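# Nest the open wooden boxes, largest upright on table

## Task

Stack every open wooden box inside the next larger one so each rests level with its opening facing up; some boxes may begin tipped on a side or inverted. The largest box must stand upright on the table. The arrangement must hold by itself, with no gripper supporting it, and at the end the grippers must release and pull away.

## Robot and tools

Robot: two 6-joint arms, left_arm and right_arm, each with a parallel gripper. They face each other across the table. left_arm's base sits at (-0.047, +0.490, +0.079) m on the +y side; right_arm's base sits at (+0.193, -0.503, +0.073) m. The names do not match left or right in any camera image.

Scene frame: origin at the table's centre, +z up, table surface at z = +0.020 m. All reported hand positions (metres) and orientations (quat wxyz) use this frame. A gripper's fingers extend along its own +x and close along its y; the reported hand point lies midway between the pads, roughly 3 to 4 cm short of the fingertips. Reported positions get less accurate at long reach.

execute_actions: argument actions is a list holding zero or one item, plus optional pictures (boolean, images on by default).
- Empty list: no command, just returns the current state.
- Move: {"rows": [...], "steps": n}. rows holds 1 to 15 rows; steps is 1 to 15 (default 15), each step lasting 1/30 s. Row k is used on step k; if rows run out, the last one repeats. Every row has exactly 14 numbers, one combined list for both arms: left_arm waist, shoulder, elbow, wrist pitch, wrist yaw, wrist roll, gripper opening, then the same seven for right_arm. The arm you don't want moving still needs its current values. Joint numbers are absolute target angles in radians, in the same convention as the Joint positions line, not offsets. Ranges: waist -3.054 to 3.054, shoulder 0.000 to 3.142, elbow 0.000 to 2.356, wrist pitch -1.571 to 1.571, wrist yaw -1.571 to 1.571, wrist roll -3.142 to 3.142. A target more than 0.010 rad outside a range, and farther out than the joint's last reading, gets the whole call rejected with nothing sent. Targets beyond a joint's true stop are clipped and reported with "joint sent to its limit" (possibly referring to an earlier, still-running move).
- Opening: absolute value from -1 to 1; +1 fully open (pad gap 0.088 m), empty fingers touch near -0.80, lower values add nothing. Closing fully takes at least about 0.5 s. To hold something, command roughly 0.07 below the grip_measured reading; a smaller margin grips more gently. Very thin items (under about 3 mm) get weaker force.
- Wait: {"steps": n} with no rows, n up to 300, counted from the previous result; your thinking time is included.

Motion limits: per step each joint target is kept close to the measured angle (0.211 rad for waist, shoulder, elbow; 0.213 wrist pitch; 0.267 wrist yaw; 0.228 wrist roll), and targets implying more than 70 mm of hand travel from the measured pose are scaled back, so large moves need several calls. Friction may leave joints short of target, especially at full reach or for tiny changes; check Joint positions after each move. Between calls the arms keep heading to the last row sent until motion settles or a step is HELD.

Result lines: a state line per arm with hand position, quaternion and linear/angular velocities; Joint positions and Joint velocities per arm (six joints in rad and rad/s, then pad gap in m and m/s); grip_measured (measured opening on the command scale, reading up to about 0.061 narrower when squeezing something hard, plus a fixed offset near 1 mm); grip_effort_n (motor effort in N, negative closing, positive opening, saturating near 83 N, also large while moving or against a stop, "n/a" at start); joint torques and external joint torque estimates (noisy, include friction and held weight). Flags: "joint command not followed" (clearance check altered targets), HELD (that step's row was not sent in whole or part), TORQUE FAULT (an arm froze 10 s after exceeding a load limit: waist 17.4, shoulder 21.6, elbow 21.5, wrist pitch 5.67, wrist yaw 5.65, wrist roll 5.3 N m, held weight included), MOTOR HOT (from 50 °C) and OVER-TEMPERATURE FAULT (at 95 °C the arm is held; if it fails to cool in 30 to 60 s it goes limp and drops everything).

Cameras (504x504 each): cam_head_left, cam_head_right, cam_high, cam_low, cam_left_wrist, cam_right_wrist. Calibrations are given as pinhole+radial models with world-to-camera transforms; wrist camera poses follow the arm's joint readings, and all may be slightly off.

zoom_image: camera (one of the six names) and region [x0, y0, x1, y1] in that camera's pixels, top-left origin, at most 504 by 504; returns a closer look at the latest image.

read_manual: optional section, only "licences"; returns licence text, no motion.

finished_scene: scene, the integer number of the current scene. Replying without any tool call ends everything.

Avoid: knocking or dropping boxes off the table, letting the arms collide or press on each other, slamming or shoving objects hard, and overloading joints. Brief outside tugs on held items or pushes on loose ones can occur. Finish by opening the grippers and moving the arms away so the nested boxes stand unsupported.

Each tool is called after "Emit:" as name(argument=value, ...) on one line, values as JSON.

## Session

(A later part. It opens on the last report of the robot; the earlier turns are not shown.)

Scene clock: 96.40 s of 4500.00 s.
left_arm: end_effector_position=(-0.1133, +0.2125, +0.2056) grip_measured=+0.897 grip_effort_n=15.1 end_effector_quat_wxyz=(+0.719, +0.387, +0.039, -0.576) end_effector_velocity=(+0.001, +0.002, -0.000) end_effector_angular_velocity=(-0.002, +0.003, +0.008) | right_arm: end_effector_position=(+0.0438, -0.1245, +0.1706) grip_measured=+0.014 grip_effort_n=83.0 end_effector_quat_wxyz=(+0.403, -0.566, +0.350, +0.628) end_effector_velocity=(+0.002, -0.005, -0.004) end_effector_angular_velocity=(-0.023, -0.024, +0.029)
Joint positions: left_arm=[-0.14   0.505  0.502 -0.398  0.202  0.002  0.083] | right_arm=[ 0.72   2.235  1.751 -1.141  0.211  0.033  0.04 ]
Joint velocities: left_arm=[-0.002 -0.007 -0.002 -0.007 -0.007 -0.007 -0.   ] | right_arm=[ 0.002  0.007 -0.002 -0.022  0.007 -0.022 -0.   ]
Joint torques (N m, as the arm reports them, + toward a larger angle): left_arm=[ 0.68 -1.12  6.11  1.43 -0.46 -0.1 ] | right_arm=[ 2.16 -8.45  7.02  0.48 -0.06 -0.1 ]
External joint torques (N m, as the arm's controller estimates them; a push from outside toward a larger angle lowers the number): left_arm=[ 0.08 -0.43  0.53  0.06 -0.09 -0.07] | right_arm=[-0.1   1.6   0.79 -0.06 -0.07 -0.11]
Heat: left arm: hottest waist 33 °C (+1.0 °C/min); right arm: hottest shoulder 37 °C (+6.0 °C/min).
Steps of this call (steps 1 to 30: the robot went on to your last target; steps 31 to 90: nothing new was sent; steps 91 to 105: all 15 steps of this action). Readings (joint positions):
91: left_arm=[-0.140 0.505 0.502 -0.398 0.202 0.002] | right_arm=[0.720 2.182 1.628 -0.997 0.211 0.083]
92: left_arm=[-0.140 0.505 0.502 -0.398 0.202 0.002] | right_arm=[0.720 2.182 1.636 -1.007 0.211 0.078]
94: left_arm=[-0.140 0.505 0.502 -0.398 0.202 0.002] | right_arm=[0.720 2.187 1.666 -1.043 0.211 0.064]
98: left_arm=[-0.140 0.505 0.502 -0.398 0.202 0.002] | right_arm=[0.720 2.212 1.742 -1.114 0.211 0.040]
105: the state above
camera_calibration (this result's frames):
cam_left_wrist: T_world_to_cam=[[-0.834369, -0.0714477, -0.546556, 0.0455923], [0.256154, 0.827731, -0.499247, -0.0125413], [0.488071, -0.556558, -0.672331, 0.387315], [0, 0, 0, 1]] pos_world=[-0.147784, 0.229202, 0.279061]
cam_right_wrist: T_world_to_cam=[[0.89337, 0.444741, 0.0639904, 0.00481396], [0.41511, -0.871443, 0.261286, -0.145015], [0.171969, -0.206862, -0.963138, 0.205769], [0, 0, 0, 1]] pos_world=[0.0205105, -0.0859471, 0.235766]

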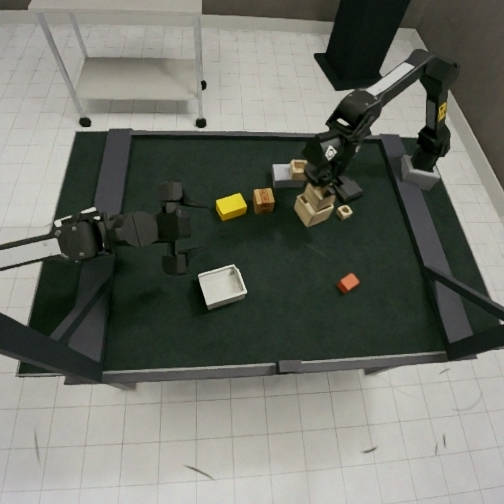

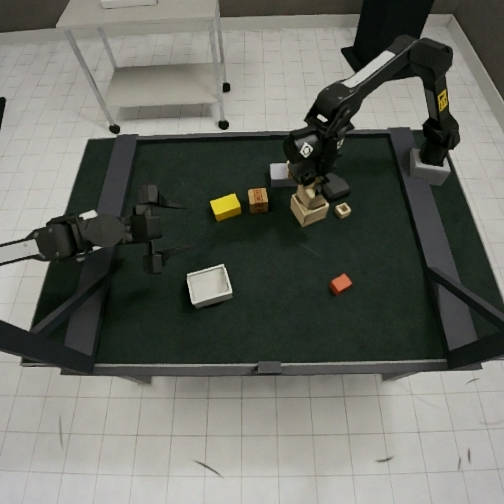

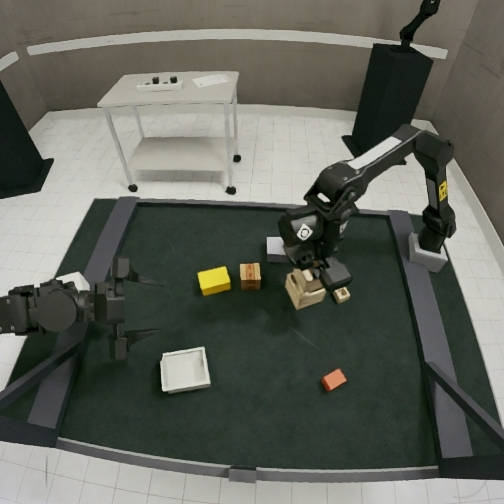

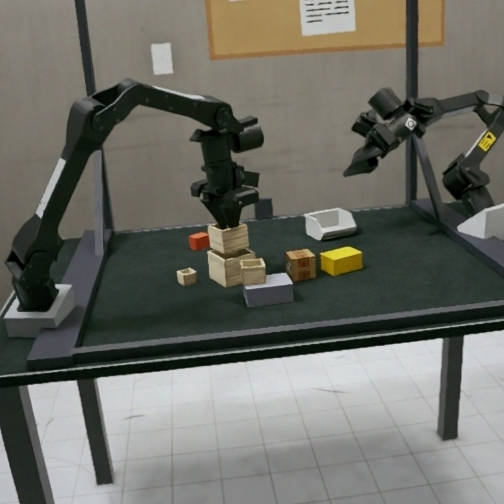

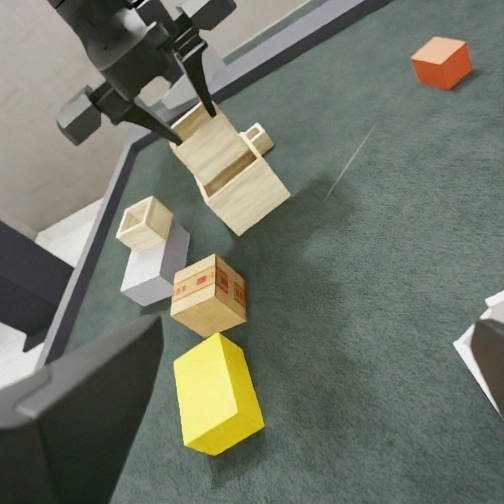

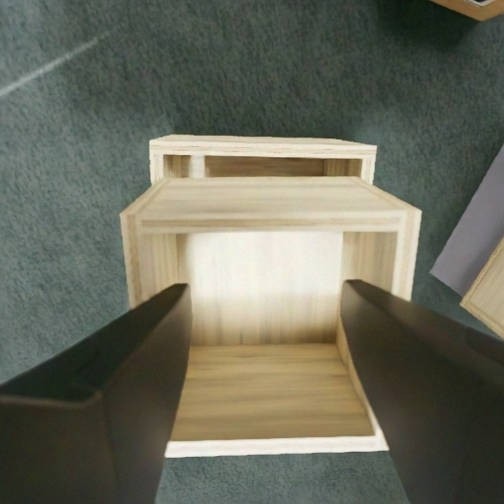

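Emit:
execute_actions(actions=[{"rows":[[-0.139,0.5,0.5,-0.4,0.20,0,0.9,0.717,2.25,1.73,-1.116,0.21,0.045,0.085],[-0.139,0.5,0.5,-0.4,0.20,0,0.9,0.714,2.255,1.71,-1.091,0.21,0.042,0.085],[-0.139,0.5,0.5,-0.4,0.20,0,0.9,0.711,2.26,1.69,-1.065,0.21,0.039,0.085],[-0.139,0.5,0.5,-0.4,0.20,0,0.9,0.708,2.265,1.67,-1.04,0.21,0.036,0.085],[-0.139,0.5,0.5,-0.4,0.20,0,0.9,0.705,2.27,1.65,-1.015,0.21,0.033,0.085],[-0.139,0.5,0.5,-0.4,0.20,0,0.9,0.702,2.275,1.63,-0.99,0.21,0.03,0.085],[-0.139,0.5,0.5,-0.4,0.20,0,0.9,0.699,2.28,1.61,-0.965,0.21,0.027,0.085],[-0.139,0.5,0.5,-0.4,0.20,0,0.9,0.696,2.285,1.59,-0.94,0.21,0.024,0.085],[-0.139,0.5,0.5,-0.4,0.20,0,0.9,0.693,2.29,1.572,-0.915,0.21,0.02,0.085],[-0.139,0.5,0.5,-0.4,0.20,0,0.9,0.689,2.295,1.555,-0.889,0.21,0.015,0.085]]}])

Emit:
zoom_image(camera="cam_low", region=[180,190,290,300])

Scene clock: 99.23 s of 4500.00 s.
left_arm: end_effector_position=(-0.1133, +0.2125, +0.2056) grip_measured=+0.897 grip_effort_n=15.1 end_effector_quat_wxyz=(+0.719, +0.387, +0.039, -0.576) end_effector_velocity=(-0.001, +0.001, -0.002) end_effector_angular_velocity=(+0.007, +0.012, +0.001) | right_arm: end_effector_position=(+0.0354, -0.1104, +0.1391) grip_measured=+0.015 grip_effort_n=83.0 end_effector_quat_wxyz=(+0.424, -0.528, +0.339, +0.653) end_effector_velocity=(+0.000, +0.011, -0.015) end_effector_angular_velocity=(+0.055, +0.036, -0.012)
Joint positions: left_arm=[-0.14   0.505  0.502 -0.399  0.202  0.002  0.083] | right_arm=[ 0.706  2.233  1.609 -0.896  0.208  0.02   0.04 ]
Joint velocities: left_arm=[-0.002 -0.002 -0.002 -0.007  0.007 -0.007 -0.   ] | right_arm=[-0.022 -0.002 -0.071  0.139 -0.007 -0.022 -0.   ]
Joint torques (N m, as the arm reports them, + toward a larger angle): left_arm=[ 0.66 -1.14  6.11  1.41 -0.46 -0.1 ] | right_arm=[ 0.52 -2.38  1.18  0.63  0.1  -0.11]
External joint torques (N m, as the arm's controller estimates them; a push from outside toward a larger angle lowers the number): left_arm=[ 0.05 -0.46  0.51  0.03 -0.09 -0.08] | right_arm=[-1.84  7.51 -5.24  0.07  0.11 -0.11]
Heat: left arm: hottest waist 32 °C (+0.0 °C/min); right arm: hottest shoulder 37 °C (+5.0 °C/min).
Steps of this call (steps 1 to 15: the robot went on to your last target; steps 16 to 70: nothing new was sent; steps 71 to 85: all 15 steps of this action). Readings (joint positions):
71: left_arm=[-0.140 0.505 0.502 -0.398 0.202 0.002] | right_arm=[0.720 2.235 1.753 -1.142 0.211 0.033]
72: left_arm=[-0.140 0.505 0.502 -0.398 0.202 0.002] | right_arm=[0.720 2.235 1.748 -1.131 0.211 0.033]
74: left_arm=[-0.140 0.505 0.502 -0.398 0.202 0.002] | right_arm=[0.718 2.235 1.727 -1.091 0.211 0.033]
78: left_arm=[-0.140 0.505 0.502 -0.399 0.202 0.002] | right_arm=[0.710 2.244 1.659 -1.006 0.209 0.033]
85: the state above
camera_calibration (this result's frames):
cam_left_wrist: T_world_to_cam=[[-0.834394, -0.0714775, -0.546514, 0.0455861], [0.255926, 0.827937, -0.499021, -0.0127348], [0.488148, -0.556248, -0.672532, 0.387272], [0, 0, 0, 1]] pos_world=[-0.14775, 0.229221, 0.279012]
cam_right_wrist: T_world_to_cam=[[0.905277, 0.421103, 0.0560983, 0.00609236], [0.407806, -0.898404, 0.162988, -0.110029], [0.119034, -0.124672, -0.985032, 0.193763], [0, 0, 0, 1]] pos_world=[0.0162907, -0.0772589, 0.208455]

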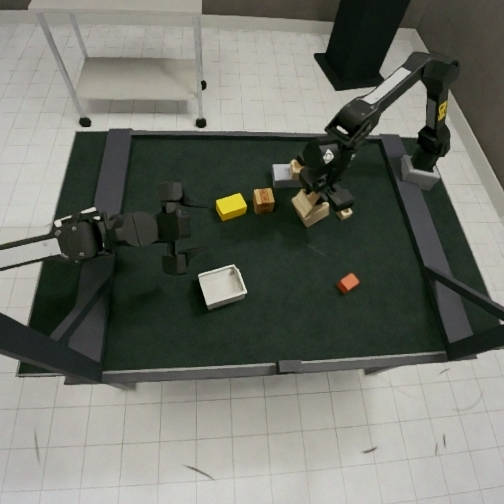

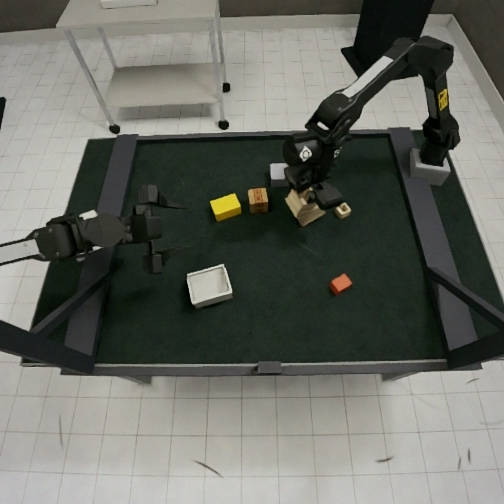

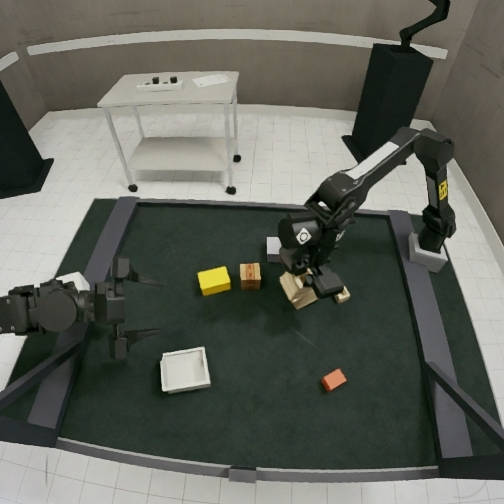

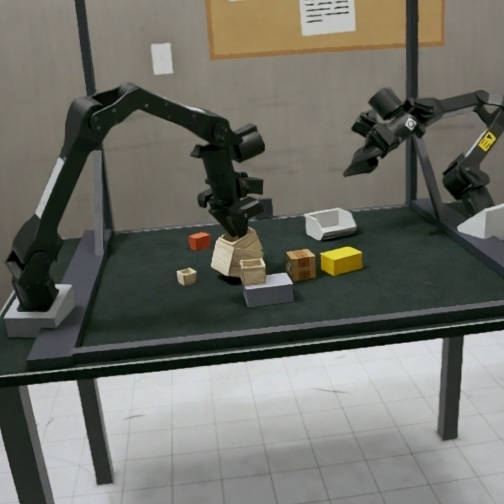

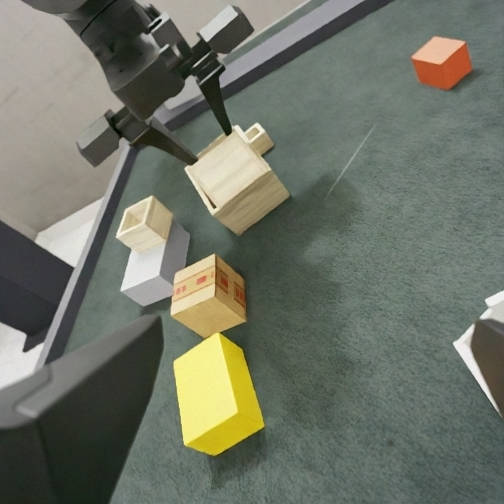

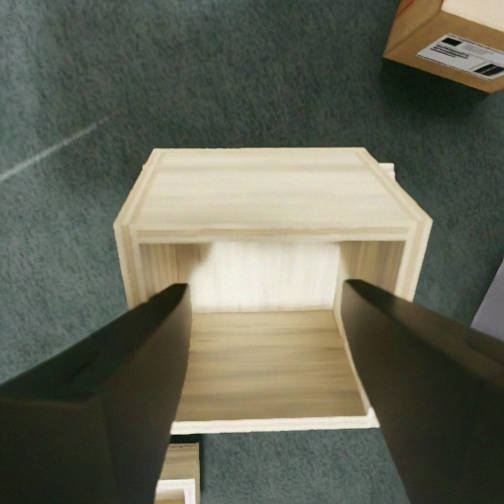

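Region (180, 190, 290, 300) of cam_low's 504x504 image, scaled by 4.582, with more detail than that image has.

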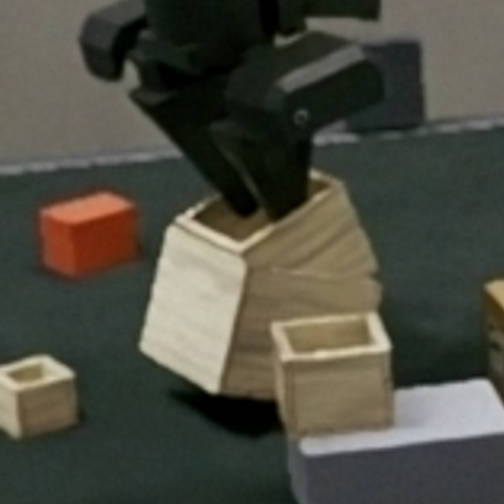

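Emit:
execute_actions(actions=[{"rows":[[-0.139,0.5,0.5,-0.4,0.20,0,0.9,0.708,2.233,1.63,-0.94,0.21,0.025,0.085],[-0.139,0.5,0.5,-0.4,0.20,0,0.9,0.711,2.233,1.65,-0.975,0.21,0.028,0.085],[-0.139,0.5,0.5,-0.4,0.20,0,0.9,0.714,2.233,1.67,-1.01,0.21,0.03,0.085],[-0.139,0.5,0.5,-0.4,0.20,0,0.9,0.717,2.233,1.69,-1.045,0.21,0.033,0.085],[-0.139,0.5,0.5,-0.4,0.20,0,0.9,0.72,2.233,1.71,-1.08,0.21,0.033,0.085],[-0.139,0.5,0.5,-0.4,0.20,0,0.9,0.72,2.233,1.73,-1.11,0.21,0.033,0.085],[-0.139,0.5,0.5,-0.4,0.20,0,0.9,0.72,2.233,1.75,-1.13,0.21,0.033,0.085],[-0.139,0.5,0.5,-0.4,0.20,0,0.9,0.72,2.233,1.76,-1.142,0.21,0.033,0.085]]}])

Emit:
zoom_image(camera="cam_low", region=[180,190,290,300])

Scene clock: 100.67 s of 4500.00 s.
left_arm: end_effector_position=(-0.1133, +0.2125, +0.2056) grip_measured=+0.897 grip_effort_n=15.1 end_effector_quat_wxyz=(+0.719, +0.387, +0.039, -0.576) end_effector_velocity=(+0.001, +0.001, -0.001) end_effector_angular_velocity=(+0.002, +0.004, +0.011) | right_arm: end_effector_position=(+0.0440, -0.1230, +0.1749) grip_measured=+0.015 grip_effort_n=83.0 end_effector_quat_wxyz=(+0.404, -0.561, +0.348, +0.633) end_effector_velocity=(+0.003, -0.011, -0.001) end_effector_angular_velocity=(-0.046, -0.021, +0.035)
Joint positions: left_arm=[-0.14   0.505  0.502 -0.399  0.202  0.002  0.083] | right_arm=[ 0.719  2.225  1.753 -1.137  0.208  0.029  0.04 ]
Joint velocities: left_arm=[-0.002 -0.002 -0.002 -0.007 -0.007 -0.007 -0.   ] | right_arm=[ 0.002 -0.002 -0.002 -0.051 -0.007 -0.022  0.   ]
Joint torques (N m, as the arm reports them, + toward a larger angle): left_arm=[ 0.72 -1.11  6.14  1.44 -0.46 -0.09] | right_arm=[ 2.12 -9.15  6.82  0.58  0.07  0.1 ]
External joint torques (N m, as the arm's controller estimates them; a push from outside toward a larger angle lowers the number): left_arm=[ 0.1  -0.42  0.51  0.05 -0.09 -0.07] | right_arm=[-0.17  0.43  0.74 -0.06  0.08  0.1 ]
Heat: left arm: hottest waist 32 °C (+0.0 °C/min); right arm: hottest shoulder 36 °C (+4.1 °C/min).
Steps of this call (steps 1 to 15: the robot went on to your last target; steps 16 to 28: nothing new was sent; steps 29 to 43: all 15 steps of this action). Readings (joint positions):
29: left_arm=[-0.140 0.505 0.502 -0.399 0.202 0.002] | right_arm=[0.706 2.227 1.611 -0.894 0.208 0.019]
30: left_arm=[-0.140 0.505 0.502 -0.399 0.202 0.002] | right_arm=[0.707 2.225 1.622 -0.912 0.208 0.019]
32: left_arm=[-0.140 0.505 0.502 -0.399 0.202 0.002] | right_arm=[0.708 2.225 1.645 -0.967 0.208 0.022]
36: left_arm=[-0.140 0.505 0.502 -0.399 0.202 0.002] | right_arm=[0.715 2.225 1.705 -1.086 0.208 0.027]
43: the state above
camera_calibration (this result's frames):
cam_left_wrist: T_world_to_cam=[[-0.834394, -0.0714775, -0.546514, 0.0455861], [0.255926, 0.827937, -0.499021, -0.0127348], [0.488148, -0.556248, -0.672532, 0.387272], [0, 0, 0, 1]] pos_world=[-0.14775, 0.229221, 0.279012]
cam_right_wrist: T_world_to_cam=[[0.893764, 0.444361, 0.0610635, 0.00412885], [0.417846, -0.87435, 0.246812, -0.142791], [0.163064, -0.195076, -0.967138, 0.212736], [0, 0, 0, 1]] pos_world=[0.021285, -0.0851847, 0.240736]

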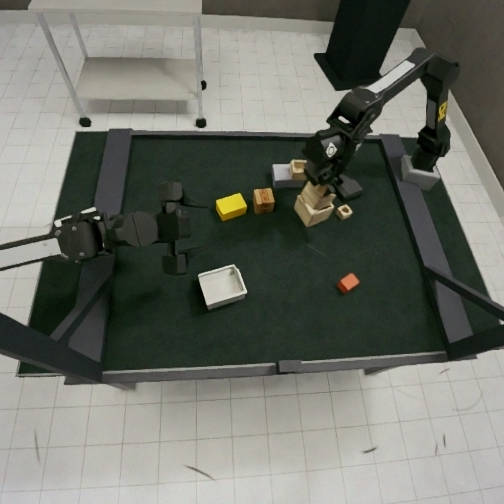

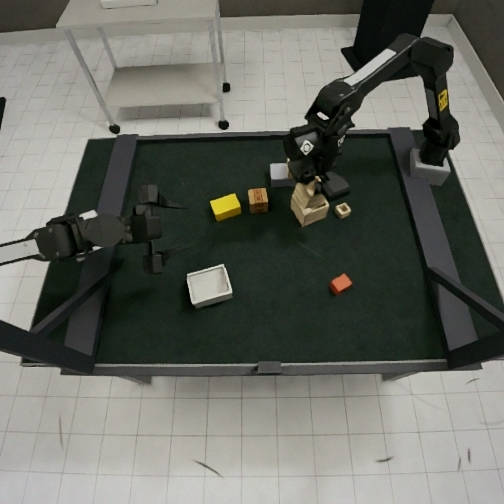

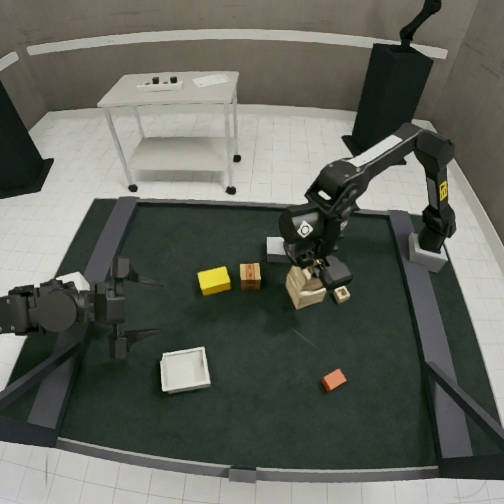

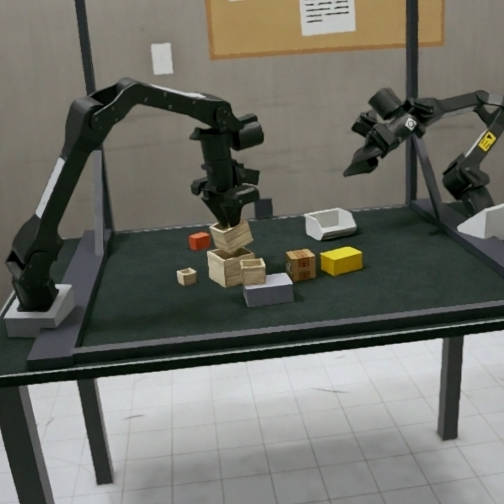

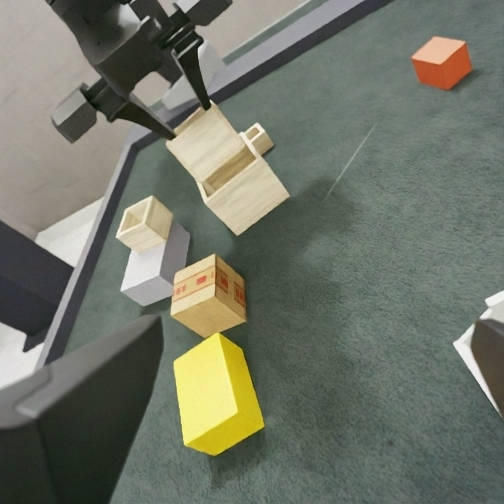

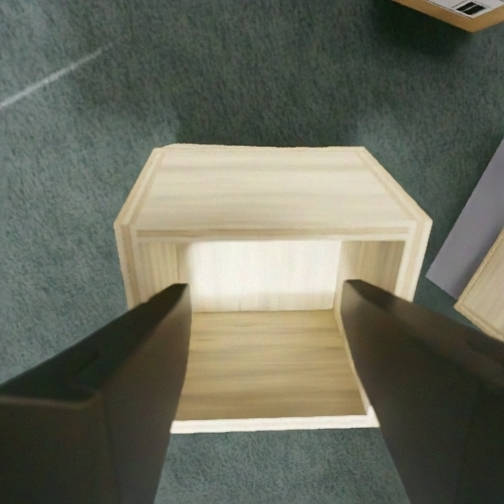

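Region (180, 190, 290, 300) of cam_low's 504x504 image, scaled by 4.582, with more detail than that image has.

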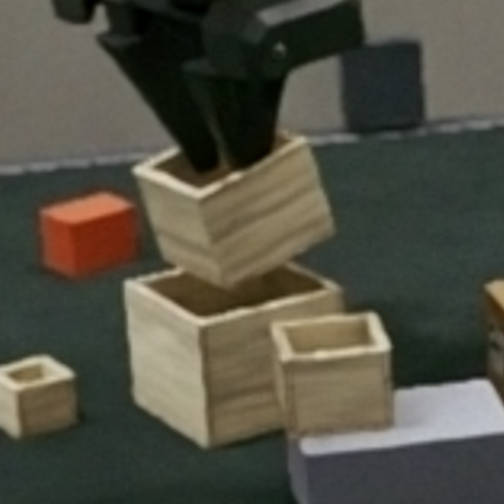

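Emit:
execute_actions(actions=[{"rows":[[-0.139,0.5,0.5,-0.4,0.20,0,0.9,0.72,2.24,1.79,-1.165,0.21,0.033,0.085],[-0.139,0.5,0.5,-0.4,0.20,0,0.9,0.72,2.255,1.82,-1.19,0.21,0.033,0.085],[-0.139,0.5,0.5,-0.4,0.20,0,0.9,0.72,2.27,1.85,-1.22,0.21,0.033,0.085],[-0.139,0.5,0.5,-0.4,0.20,0,0.9,0.72,2.29,1.88,-1.25,0.21,0.033,0.085],[-0.139,0.5,0.5,-0.4,0.20,0,0.9,0.72,2.31,1.91,-1.28,0.21,0.033,0.085],[-0.139,0.5,0.5,-0.4,0.20,0,0.9,0.72,2.33,1.94,-1.31,0.21,0.033,0.085],[-0.139,0.5,0.5,-0.4,0.20,0,0.9,0.72,2.35,1.97,-1.34,0.21,0.033,0.085],[-0.139,0.5,0.5,-0.4,0.20,0,0.9,0.72,2.37,2.0,-1.37,0.21,0.033,0.085],[-0.139,0.5,0.5,-0.4,0.20,0,0.9,0.72,2.39,2.03,-1.40,0.21,0.033,0.085],[-0.139,0.5,0.5,-0.4,0.20,0,0.9,0.72,2.41,2.06,-1.43,0.21,0.033,0.085],[-0.139,0.5,0.5,-0.4,0.20,0,0.9,0.72,2.43,2.09,-1.46,0.21,0.033,0.085],[-0.139,0.5,0.5,-0.4,0.20,0,0.9,0.72,2.455,2.118,-1.485,0.21,0.033,0.085]]}], pictures=false)

Emit:
execute_actions(actions=[{"steps":10}])

Emit:
zoom_image(camera="cam_low", region=[180,190,290,300])

Scene clock: 104.13 s of 4500.00 s.
left_arm: end_effector_position=(-0.1133, +0.2125, +0.2056) grip_measured=+0.897 grip_effort_n=15.1 end_effector_quat_wxyz=(+0.719, +0.387, +0.039, -0.576) end_effector_velocity=(+0.002, +0.001, -0.002) end_effector_angular_velocity=(+0.006, +0.004, +0.014) | right_arm: end_effector_position=(+0.0430, -0.1194, +0.1794) grip_measured=+0.015 grip_effort_n=83.0 end_effector_quat_wxyz=(+0.362, -0.624, +0.370, +0.585) end_effector_velocity=(-0.002, -0.021, -0.049) end_effector_angular_velocity=(-0.279, -0.144, +0.070)
Joint positions: left_arm=[-0.14   0.505  0.502 -0.399  0.202  0.002  0.083] | right_arm=[ 0.719  2.423  2.089 -1.46   0.208  0.029  0.04 ]
Joint velocities: left_arm=[-0.002  0.002 -0.002 -0.007 -0.007 -0.007  0.   ] | right_arm=[ 0.002  0.247  0.198 -0.271 -0.007 -0.007 -0.   ]
Joint torques (N m, as the arm reports them, + toward a larger angle): left_arm=[ 0.69 -1.11  6.11  1.45 -0.47 -0.1 ] | right_arm=[ 2.45 -9.55  6.84  0.    0.05  0.15]
External joint torques (N m, as the arm's controller estimates them; a push from outside toward a larger angle lowers the number): left_arm=[ 0.1  -0.45  0.53  0.07 -0.1  -0.07] | right_arm=[ 0.1   1.57  0.93 -0.14  0.04  0.15]
Heat: left arm: hottest waist 32 °C (-1.0 °C/min); right arm: hottest shoulder 37 °C (+5.1 °C/min).
Steps of this call (steps 1 to 15: the robot went on to your last target; steps 16 to 89: nothing new was sent; steps 90 to 104: all 15 steps of this action). Readings (joint positions):
90: left_arm=[-0.140 0.505 0.502 -0.399 0.202 0.002] | right_arm=[0.719 2.225 1.756 -1.144 0.208 0.029]
91: left_arm=[-0.140 0.505 0.502 -0.399 0.202 0.002] | right_arm=[0.719 2.228 1.766 -1.157 0.208 0.029]
93: left_arm=[-0.140 0.505 0.502 -0.399 0.202 0.002] | right_arm=[0.719 2.243 1.806 -1.193 0.208 0.029]
97: left_arm=[-0.140 0.505 0.502 -0.399 0.202 0.002] | right_arm=[0.719 2.300 1.923 -1.296 0.208 0.029]
104: the state above

Scene clock: 104.47 s of 4500.00 s.
left_arm: end_effector_position=(-0.1133, +0.2125, +0.2056) grip_measured=+0.897 grip_effort_n=15.1 end_effector_quat_wxyz=(+0.719, +0.387, +0.039, -0.576) end_effector_velocity=(-0.001, +0.000, -0.002) end_effector_angular_velocity=(+0.007, +0.012, +0.001) | right_arm: end_effector_position=(+0.0431, -0.1198, +0.1789) grip_measured=+0.015 grip_effort_n=83.0 end_effector_quat_wxyz=(+0.358, -0.629, +0.371, +0.581) end_effector_velocity=(+0.002, -0.008, +0.001) end_effector_angular_velocity=(-0.035, -0.011, +0.016)
Joint positions: left_arm=[-0.14   0.505  0.502 -0.399  0.202  0.002  0.083] | right_arm=[ 0.719  2.438  2.11  -1.482  0.208  0.029  0.04 ]
Joint velocities: left_arm=[-0.002  0.002  0.002 -0.007  0.007 -0.007  0.   ] | right_arm=[ 0.002 -0.002 -0.002 -0.037 -0.007 -0.007 -0.   ]
Joint torques (N m, as the arm reports them, + toward a larger angle): left_arm=[ 0.7  -1.13  6.11  1.45 -0.47 -0.1 ] | right_arm=[ 2.21 -8.92  6.32  0.09  0.12  0.11]
External joint torques (N m, as the arm's controller estimates them; a push from outside toward a larger angle lowers the number): left_arm=[ 0.09 -0.46  0.49  0.06 -0.1  -0.07] | right_arm=[-0.19  1.63  0.72 -0.11  0.12  0.11]
Heat: left arm: hottest waist 32 °C (-1.0 °C/min); right arm: hottest shoulder 37 °C (+5.0 °C/min).
Steps of this call (steps 1 to 10: the robot went on to your last target). Readings (joint positions):
1: left_arm=[-0.140 0.505 0.502 -0.399 0.202 0.002] | right_arm=[0.719 2.430 2.094 -1.469 0.208 0.029]
2: left_arm=[-0.140 0.505 0.502 -0.399 0.202 0.002] | right_arm=[0.719 2.434 2.097 -1.474 0.208 0.029]
4: left_arm=[-0.140 0.505 0.502 -0.399 0.202 0.002] | right_arm=[0.719 2.438 2.102 -1.479 0.208 0.029]
8: left_arm=[-0.140 0.505 0.502 -0.399 0.202 0.002] | right_arm=[0.719 2.438 2.109 -1.482 0.208 0.029]
10: the state above
camera_calibration (this result's frames):
cam_left_wrist: T_world_to_cam=[[-0.834394, -0.0714775, -0.546514, 0.0455861], [0.255926, 0.827937, -0.499021, -0.0127348], [0.488148, -0.556248, -0.672532, 0.387272], [0, 0, 0, 1]] pos_world=[-0.14775, 0.229221, 0.279012]
cam_right_wrist: T_world_to_cam=[[0.870139, 0.488663, 0.0637767, 0.00909474], [0.417542, -0.799786, 0.431279, -0.164698], [0.261758, -0.348643, -0.899962, 0.182639], [0, 0, 0, 1]] pos_world=[0.0130473, -0.072491, 0.234819]

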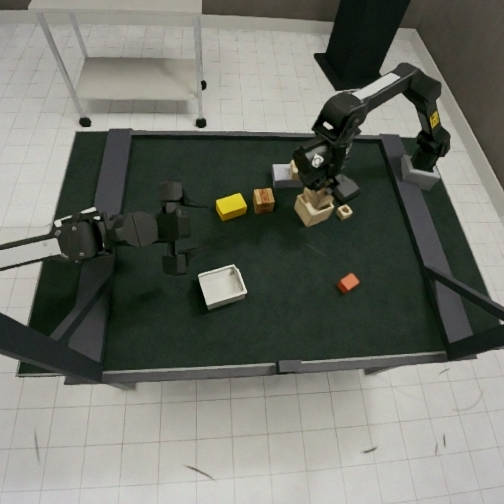

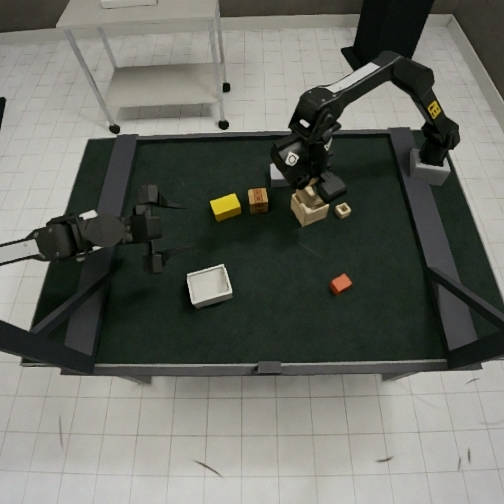

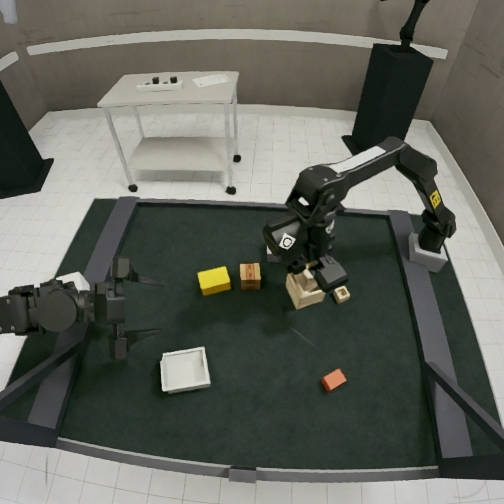

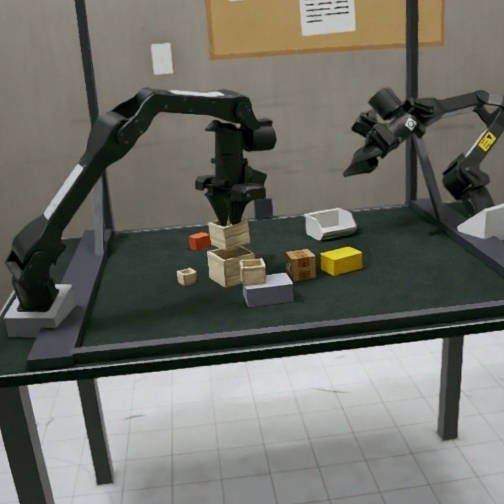

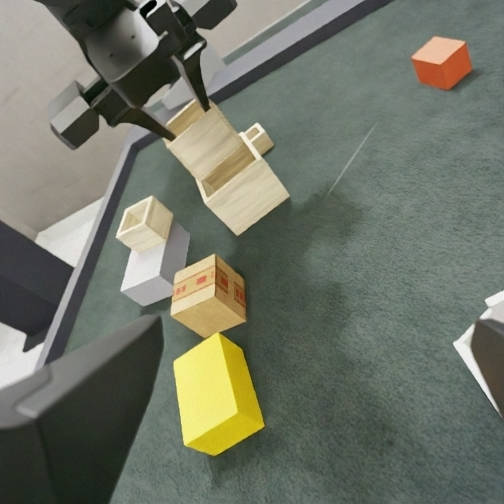

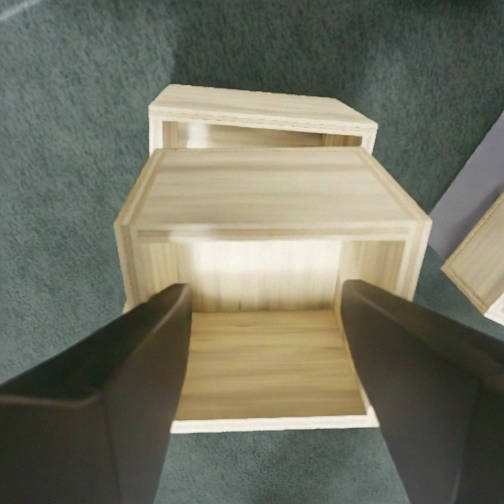

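Region (180, 190, 290, 300) of cam_low's 504x504 image, scaled by 4.582, with more detail than that image has.

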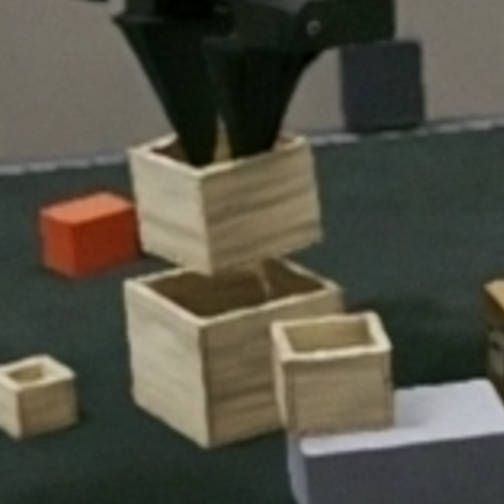

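Emit:
execute_actions(actions=[{"rows":[[-0.139,0.5,0.5,-0.4,0.20,0,0.9,0.718,2.43,2.09,-1.47,0.21,0.045,0.085],[-0.139,0.5,0.5,-0.4,0.20,0,0.9,0.717,2.425,2.075,-1.465,0.21,0.055,0.085],[-0.139,0.5,0.5,-0.4,0.20,0,0.9,0.716,2.42,2.06,-1.452,0.21,0.065,0.085],[-0.139,0.5,0.5,-0.4,0.20,0,0.9,0.715,2.415,2.045,-1.44,0.21,0.075,0.085],[-0.139,0.5,0.5,-0.4,0.20,0,0.9,0.714,2.41,2.03,-1.428,0.21,0.085,0.085],[-0.139,0.5,0.5,-0.4,0.20,0,0.9,0.713,2.41,2.015,-1.415,0.21,0.085,0.085],[-0.139,0.5,0.5,-0.4,0.20,0,0.9,0.712,2.41,2.0,-1.403,0.21,0.085,0.085],[-0.139,0.5,0.5,-0.4,0.20,0,0.9,0.711,2.41,1.99,-1.39,0.21,0.085,0.085],[-0.139,0.5,0.5,-0.4,0.20,0,0.9,0.71,2.41,1.98,-1.38,0.21,0.085,0.085],[-0.139,0.5,0.5,-0.4,0.20,0,0.9,0.709,2.41,1.97,-1.37,0.21,0.085,0.085],[-0.139,0.5,0.5,-0.4,0.20,0,0.9,0.708,2.41,1.96,-1.36,0.21,0.085,0.085]]}])

Emit:
zoom_image(camera="cam_low", region=[180,190,290,300])

Scene clock: 106.77 s of 4500.00 s.
left_arm: end_effector_position=(-0.1133, +0.2125, +0.2056) grip_measured=+0.897 grip_effort_n=15.1 end_effector_quat_wxyz=(+0.719, +0.387, +0.039, -0.576) end_effector_velocity=(+0.001, -0.000, +0.002) end_effector_angular_velocity=(-0.012, -0.001, +0.006) | right_arm: end_effector_position=(+0.0433, -0.1245, +0.1486) grip_measured=+0.015 grip_effort_n=83.0 end_effector_quat_wxyz=(+0.374, -0.622, +0.391, +0.566) end_effector_velocity=(+0.002, -0.006, -0.015) end_effector_angular_velocity=(-0.033, +0.010, -0.002)
Joint positions: left_arm=[-0.14   0.505  0.502 -0.399  0.202  0.002  0.083] | right_arm=[ 0.71   2.427  1.973 -1.367  0.209  0.08   0.04 ]
Joint velocities: left_arm=[ 0.002 -0.002 -0.002  0.007 -0.007 -0.007 -0.   ] | right_arm=[-0.012 -0.002 -0.061  0.037 -0.022 -0.007 -0.   ]
Joint torques (N m, as the arm reports them, + toward a larger angle): left_arm=[ 0.69 -1.12  6.12  1.45 -0.47 -0.09] | right_arm=[  2.24 -13.39   4.99   0.47   0.11   0.16]
External joint torques (N m, as the arm's controller estimates them; a push from outside toward a larger angle lowers the number): left_arm=[ 0.08 -0.43  0.49  0.05 -0.09 -0.07] | right_arm=[-0.2  -2.53 -0.8   0.25  0.1   0.16]
Heat: left arm: hottest waist 32 °C (-1.0 °C/min); right arm: hottest shoulder 37 °C (+5.0 °C/min).
Steps of this call (steps 1 to 30: the robot went on to your last target; steps 31 to 54: nothing new was sent; steps 55 to 69: all 15 steps of this action). Readings (joint positions):
55: left_arm=[-0.140 0.505 0.502 -0.399 0.202 0.002] | right_arm=[0.719 2.438 2.110 -1.483 0.208 0.031]
56: left_arm=[-0.140 0.505 0.502 -0.399 0.202 0.002] | right_arm=[0.719 2.438 2.106 -1.479 0.208 0.036]
58: left_arm=[-0.140 0.505 0.502 -0.399 0.202 0.002] | right_arm=[0.719 2.435 2.089 -1.464 0.208 0.051]
62: left_arm=[-0.140 0.505 0.502 -0.399 0.202 0.002] | right_arm=[0.717 2.428 2.033 -1.422 0.208 0.074]
69: the state above
camera_calibration (this result's frames):
cam_left_wrist: T_world_to_cam=[[-0.834394, -0.0714775, -0.546514, 0.0455861], [0.255926, 0.827937, -0.499021, -0.0127348], [0.488148, -0.556248, -0.672532, 0.387272], [0, 0, 0, 1]] pos_world=[-0.14775, 0.229221, 0.279012]
cam_right_wrist: T_world_to_cam=[[0.896334, 0.438337, 0.066682, 0.00532134], [0.367352, -0.818403, 0.441893, -0.157222], [0.248271, -0.371588, -0.894586, 0.150614], [0, 0, 0, 1]] pos_world=[0.0155931, -0.0750372, 0.203858]

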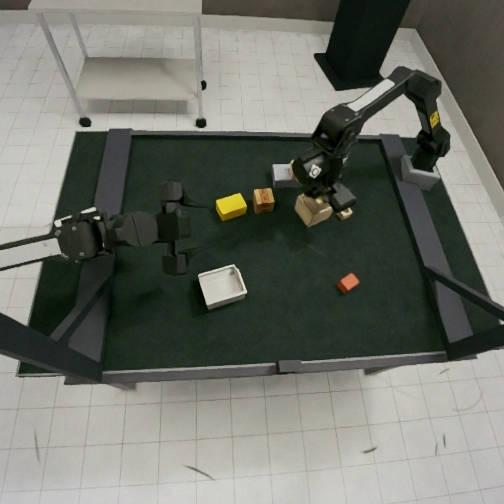

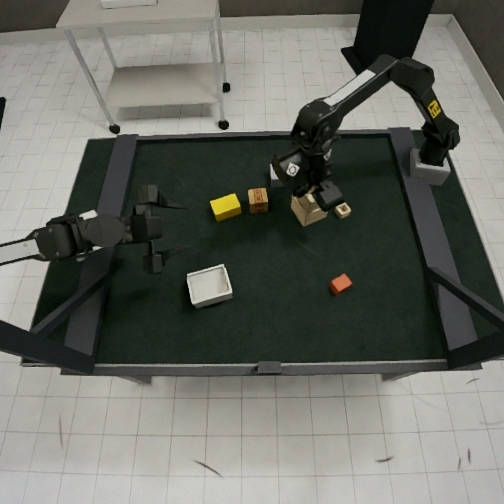

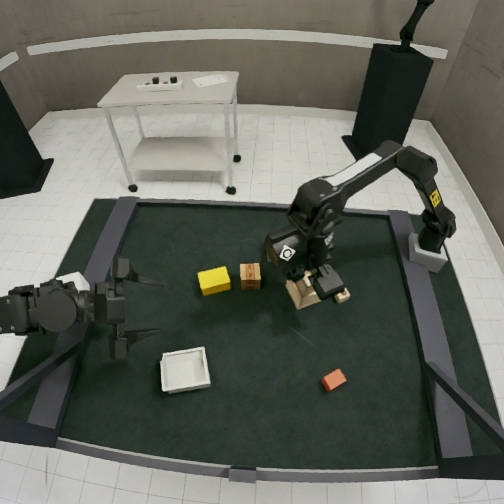

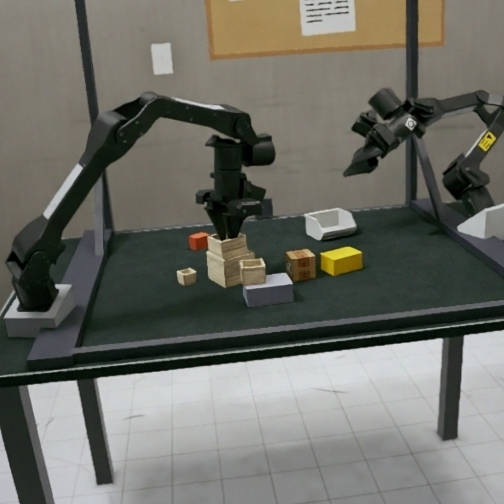

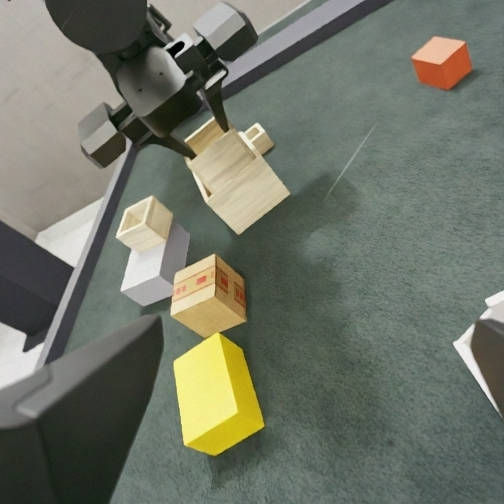

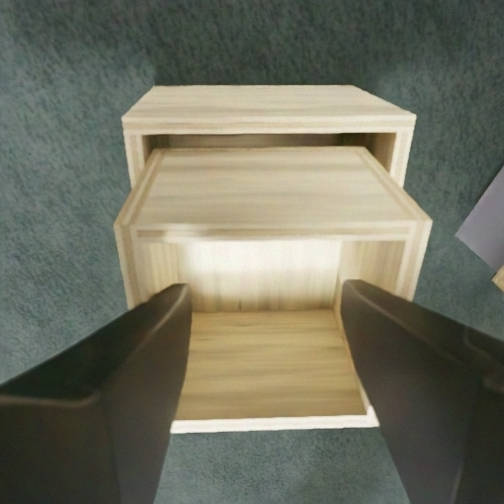

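Region (180, 190, 290, 300) of cam_low's 504x504 image, scaled by 4.582, with more detail than that image has.

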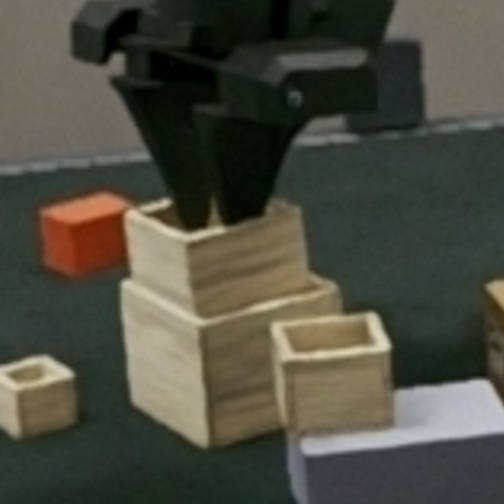

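Emit:
execute_actions(actions=[{"rows":[[-0.139,0.5,0.5,-0.4,0.20,0,0.9,0.709,2.44,1.965,-1.355,0.21,0.085,0.085],[-0.139,0.5,0.5,-0.4,0.20,0,0.9,0.707,2.443,1.955,-1.345,0.21,0.085,0.085],[-0.139,0.5,0.5,-0.4,0.20,0,0.9,0.706,2.446,1.945,-1.333,0.21,0.085,0.085],[-0.139,0.5,0.5,-0.4,0.20,0,0.9,0.704,2.449,1.935,-1.32,0.21,0.083,0.085],[-0.139,0.5,0.5,-0.4,0.20,0,0.9,0.703,2.452,1.925,-1.308,0.21,0.081,0.085],[-0.139,0.5,0.5,-0.4,0.20,0,0.9,0.701,2.455,1.915,-1.295,0.21,0.079,0.085],[-0.139,0.5,0.5,-0.4,0.20,0,0.9,0.699,2.458,1.905,-1.282,0.21,0.077,0.085],[-0.139,0.5,0.5,-0.4,0.20,0,0.9,0.697,2.461,1.895,-1.268,0.21,0.075,0.085],[-0.139,0.5,0.5,-0.4,0.20,0,0.9,0.695,2.464,1.883,-1.253,0.21,0.073,0.085]]}])

Emit:
zoom_image(camera="cam_low", region=[180,190,290,300])

Scene clock: 108.60 s of 4500.00 s.
left_arm: end_effector_position=(-0.1133, +0.2125, +0.2056) grip_measured=+0.897 grip_effort_n=15.1 end_effector_quat_wxyz=(+0.719, +0.387, +0.039, -0.576) end_effector_velocity=(+0.004, +0.003, -0.002) end_effector_angular_velocity=(+0.007, -0.002, +0.030) | right_arm: end_effector_position=(+0.0420, -0.1225, +0.1179) grip_measured=+0.015 grip_effort_n=83.0 end_effector_quat_wxyz=(+0.376, -0.619, +0.395, +0.565) end_effector_velocity=(+0.002, -0.002, -0.006) end_effector_angular_velocity=(-0.008, +0.006, +0.000)
Joint positions: left_arm=[-0.14   0.505  0.502 -0.399  0.202  0.002  0.083] | right_arm=[ 0.696  2.45   1.891 -1.258  0.209  0.078  0.04 ]
Joint velocities: left_arm=[-0.002 -0.002 -0.002 -0.022 -0.022 -0.007  0.   ] | right_arm=[-0.007 -0.002 -0.027  0.022 -0.007 -0.007  0.   ]
Joint torques (N m, as the arm reports them, + toward a larger angle): left_arm=[ 0.68 -1.11  6.1   1.45 -0.47 -0.1 ] | right_arm=[ 2.16 -9.65  4.77  0.51  0.07 -0.12]
External joint torques (N m, as the arm's controller estimates them; a push from outside toward a larger angle lowers the number): left_arm=[ 0.07 -0.46  0.57  0.09 -0.09 -0.07] | right_arm=[-0.27  1.55 -1.11  0.31  0.06 -0.12]
Heat: left arm: hottest waist 31 °C (-2.0 °C/min); right arm: hottest shoulder 38 °C (+6.0 °C/min).
Steps of this call (steps 1 to 15: the robot went on to your last target; steps 16 to 40: nothing new was sent; steps 41 to 55: all 15 steps of this action). Readings (joint positions):
41: left_arm=[-0.140 0.505 0.502 -0.399 0.202 0.002] | right_arm=[0.710 2.426 1.970 -1.361 0.209 0.081]
42: left_arm=[-0.140 0.505 0.502 -0.399 0.202 0.002] | right_arm=[0.710 2.426 1.970 -1.359 0.209 0.081]
44: left_arm=[-0.140 0.505 0.502 -0.399 0.202 0.002] | right_arm=[0.710 2.426 1.963 -1.344 0.209 0.081]
48: left_arm=[-0.140 0.505 0.502 -0.399 0.202 0.002] | right_arm=[0.706 2.430 1.932 -1.301 0.209 0.081]
55: the state above
camera_calibration (this result's frames):
cam_left_wrist: T_world_to_cam=[[-0.834394, -0.0714775, -0.546514, 0.0455861], [0.255926, 0.827937, -0.499021, -0.0127348], [0.488148, -0.556248, -0.672532, 0.387272], [0, 0, 0, 1]] pos_world=[-0.14775, 0.229221, 0.279012]
cam_right_wrist: T_world_to_cam=[[0.901476, 0.428048, 0.0641497, 0.00649535], [0.359245, -0.822624, 0.440719, -0.141504], [0.24142, -0.374253, -0.89535, 0.124312], [0, 0, 0, 1]] pos_world=[0.0149675, -0.0726604, 0.17325]

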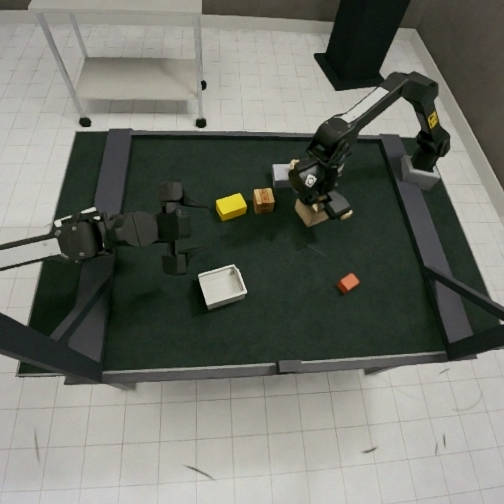

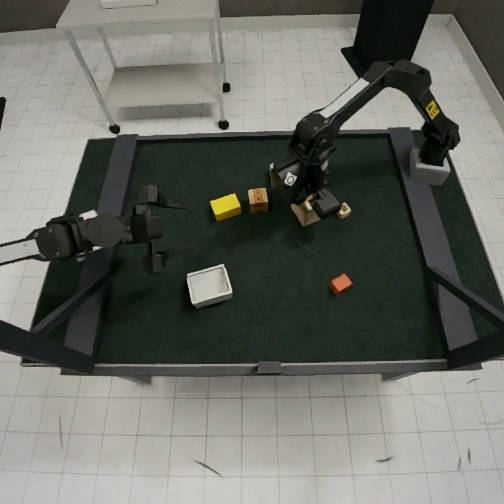

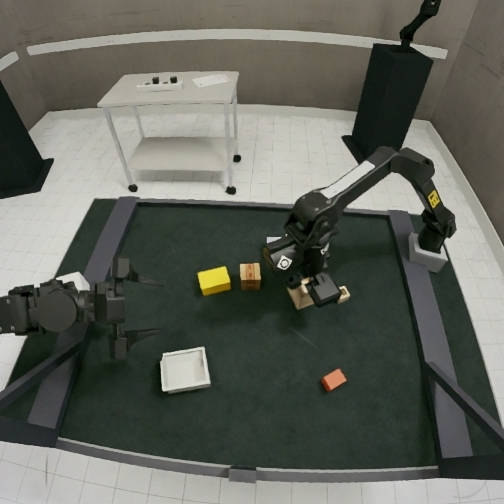

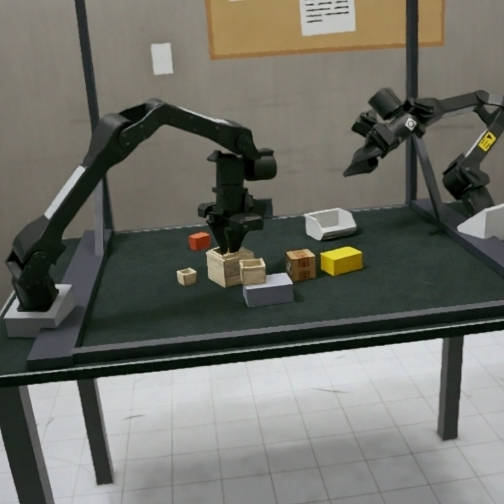

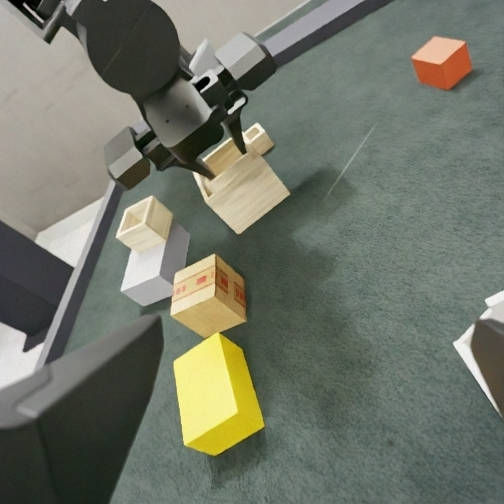

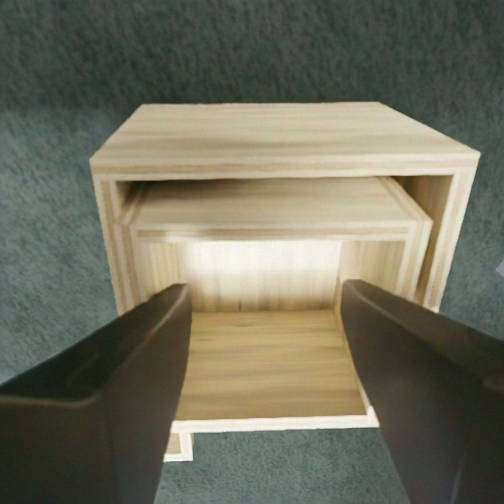

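Region (180, 190, 290, 300) of cam_low's 504x504 image, scaled by 4.582, with more detail than that image has.

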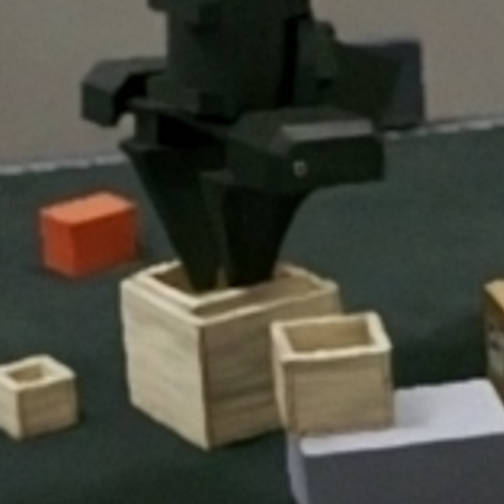

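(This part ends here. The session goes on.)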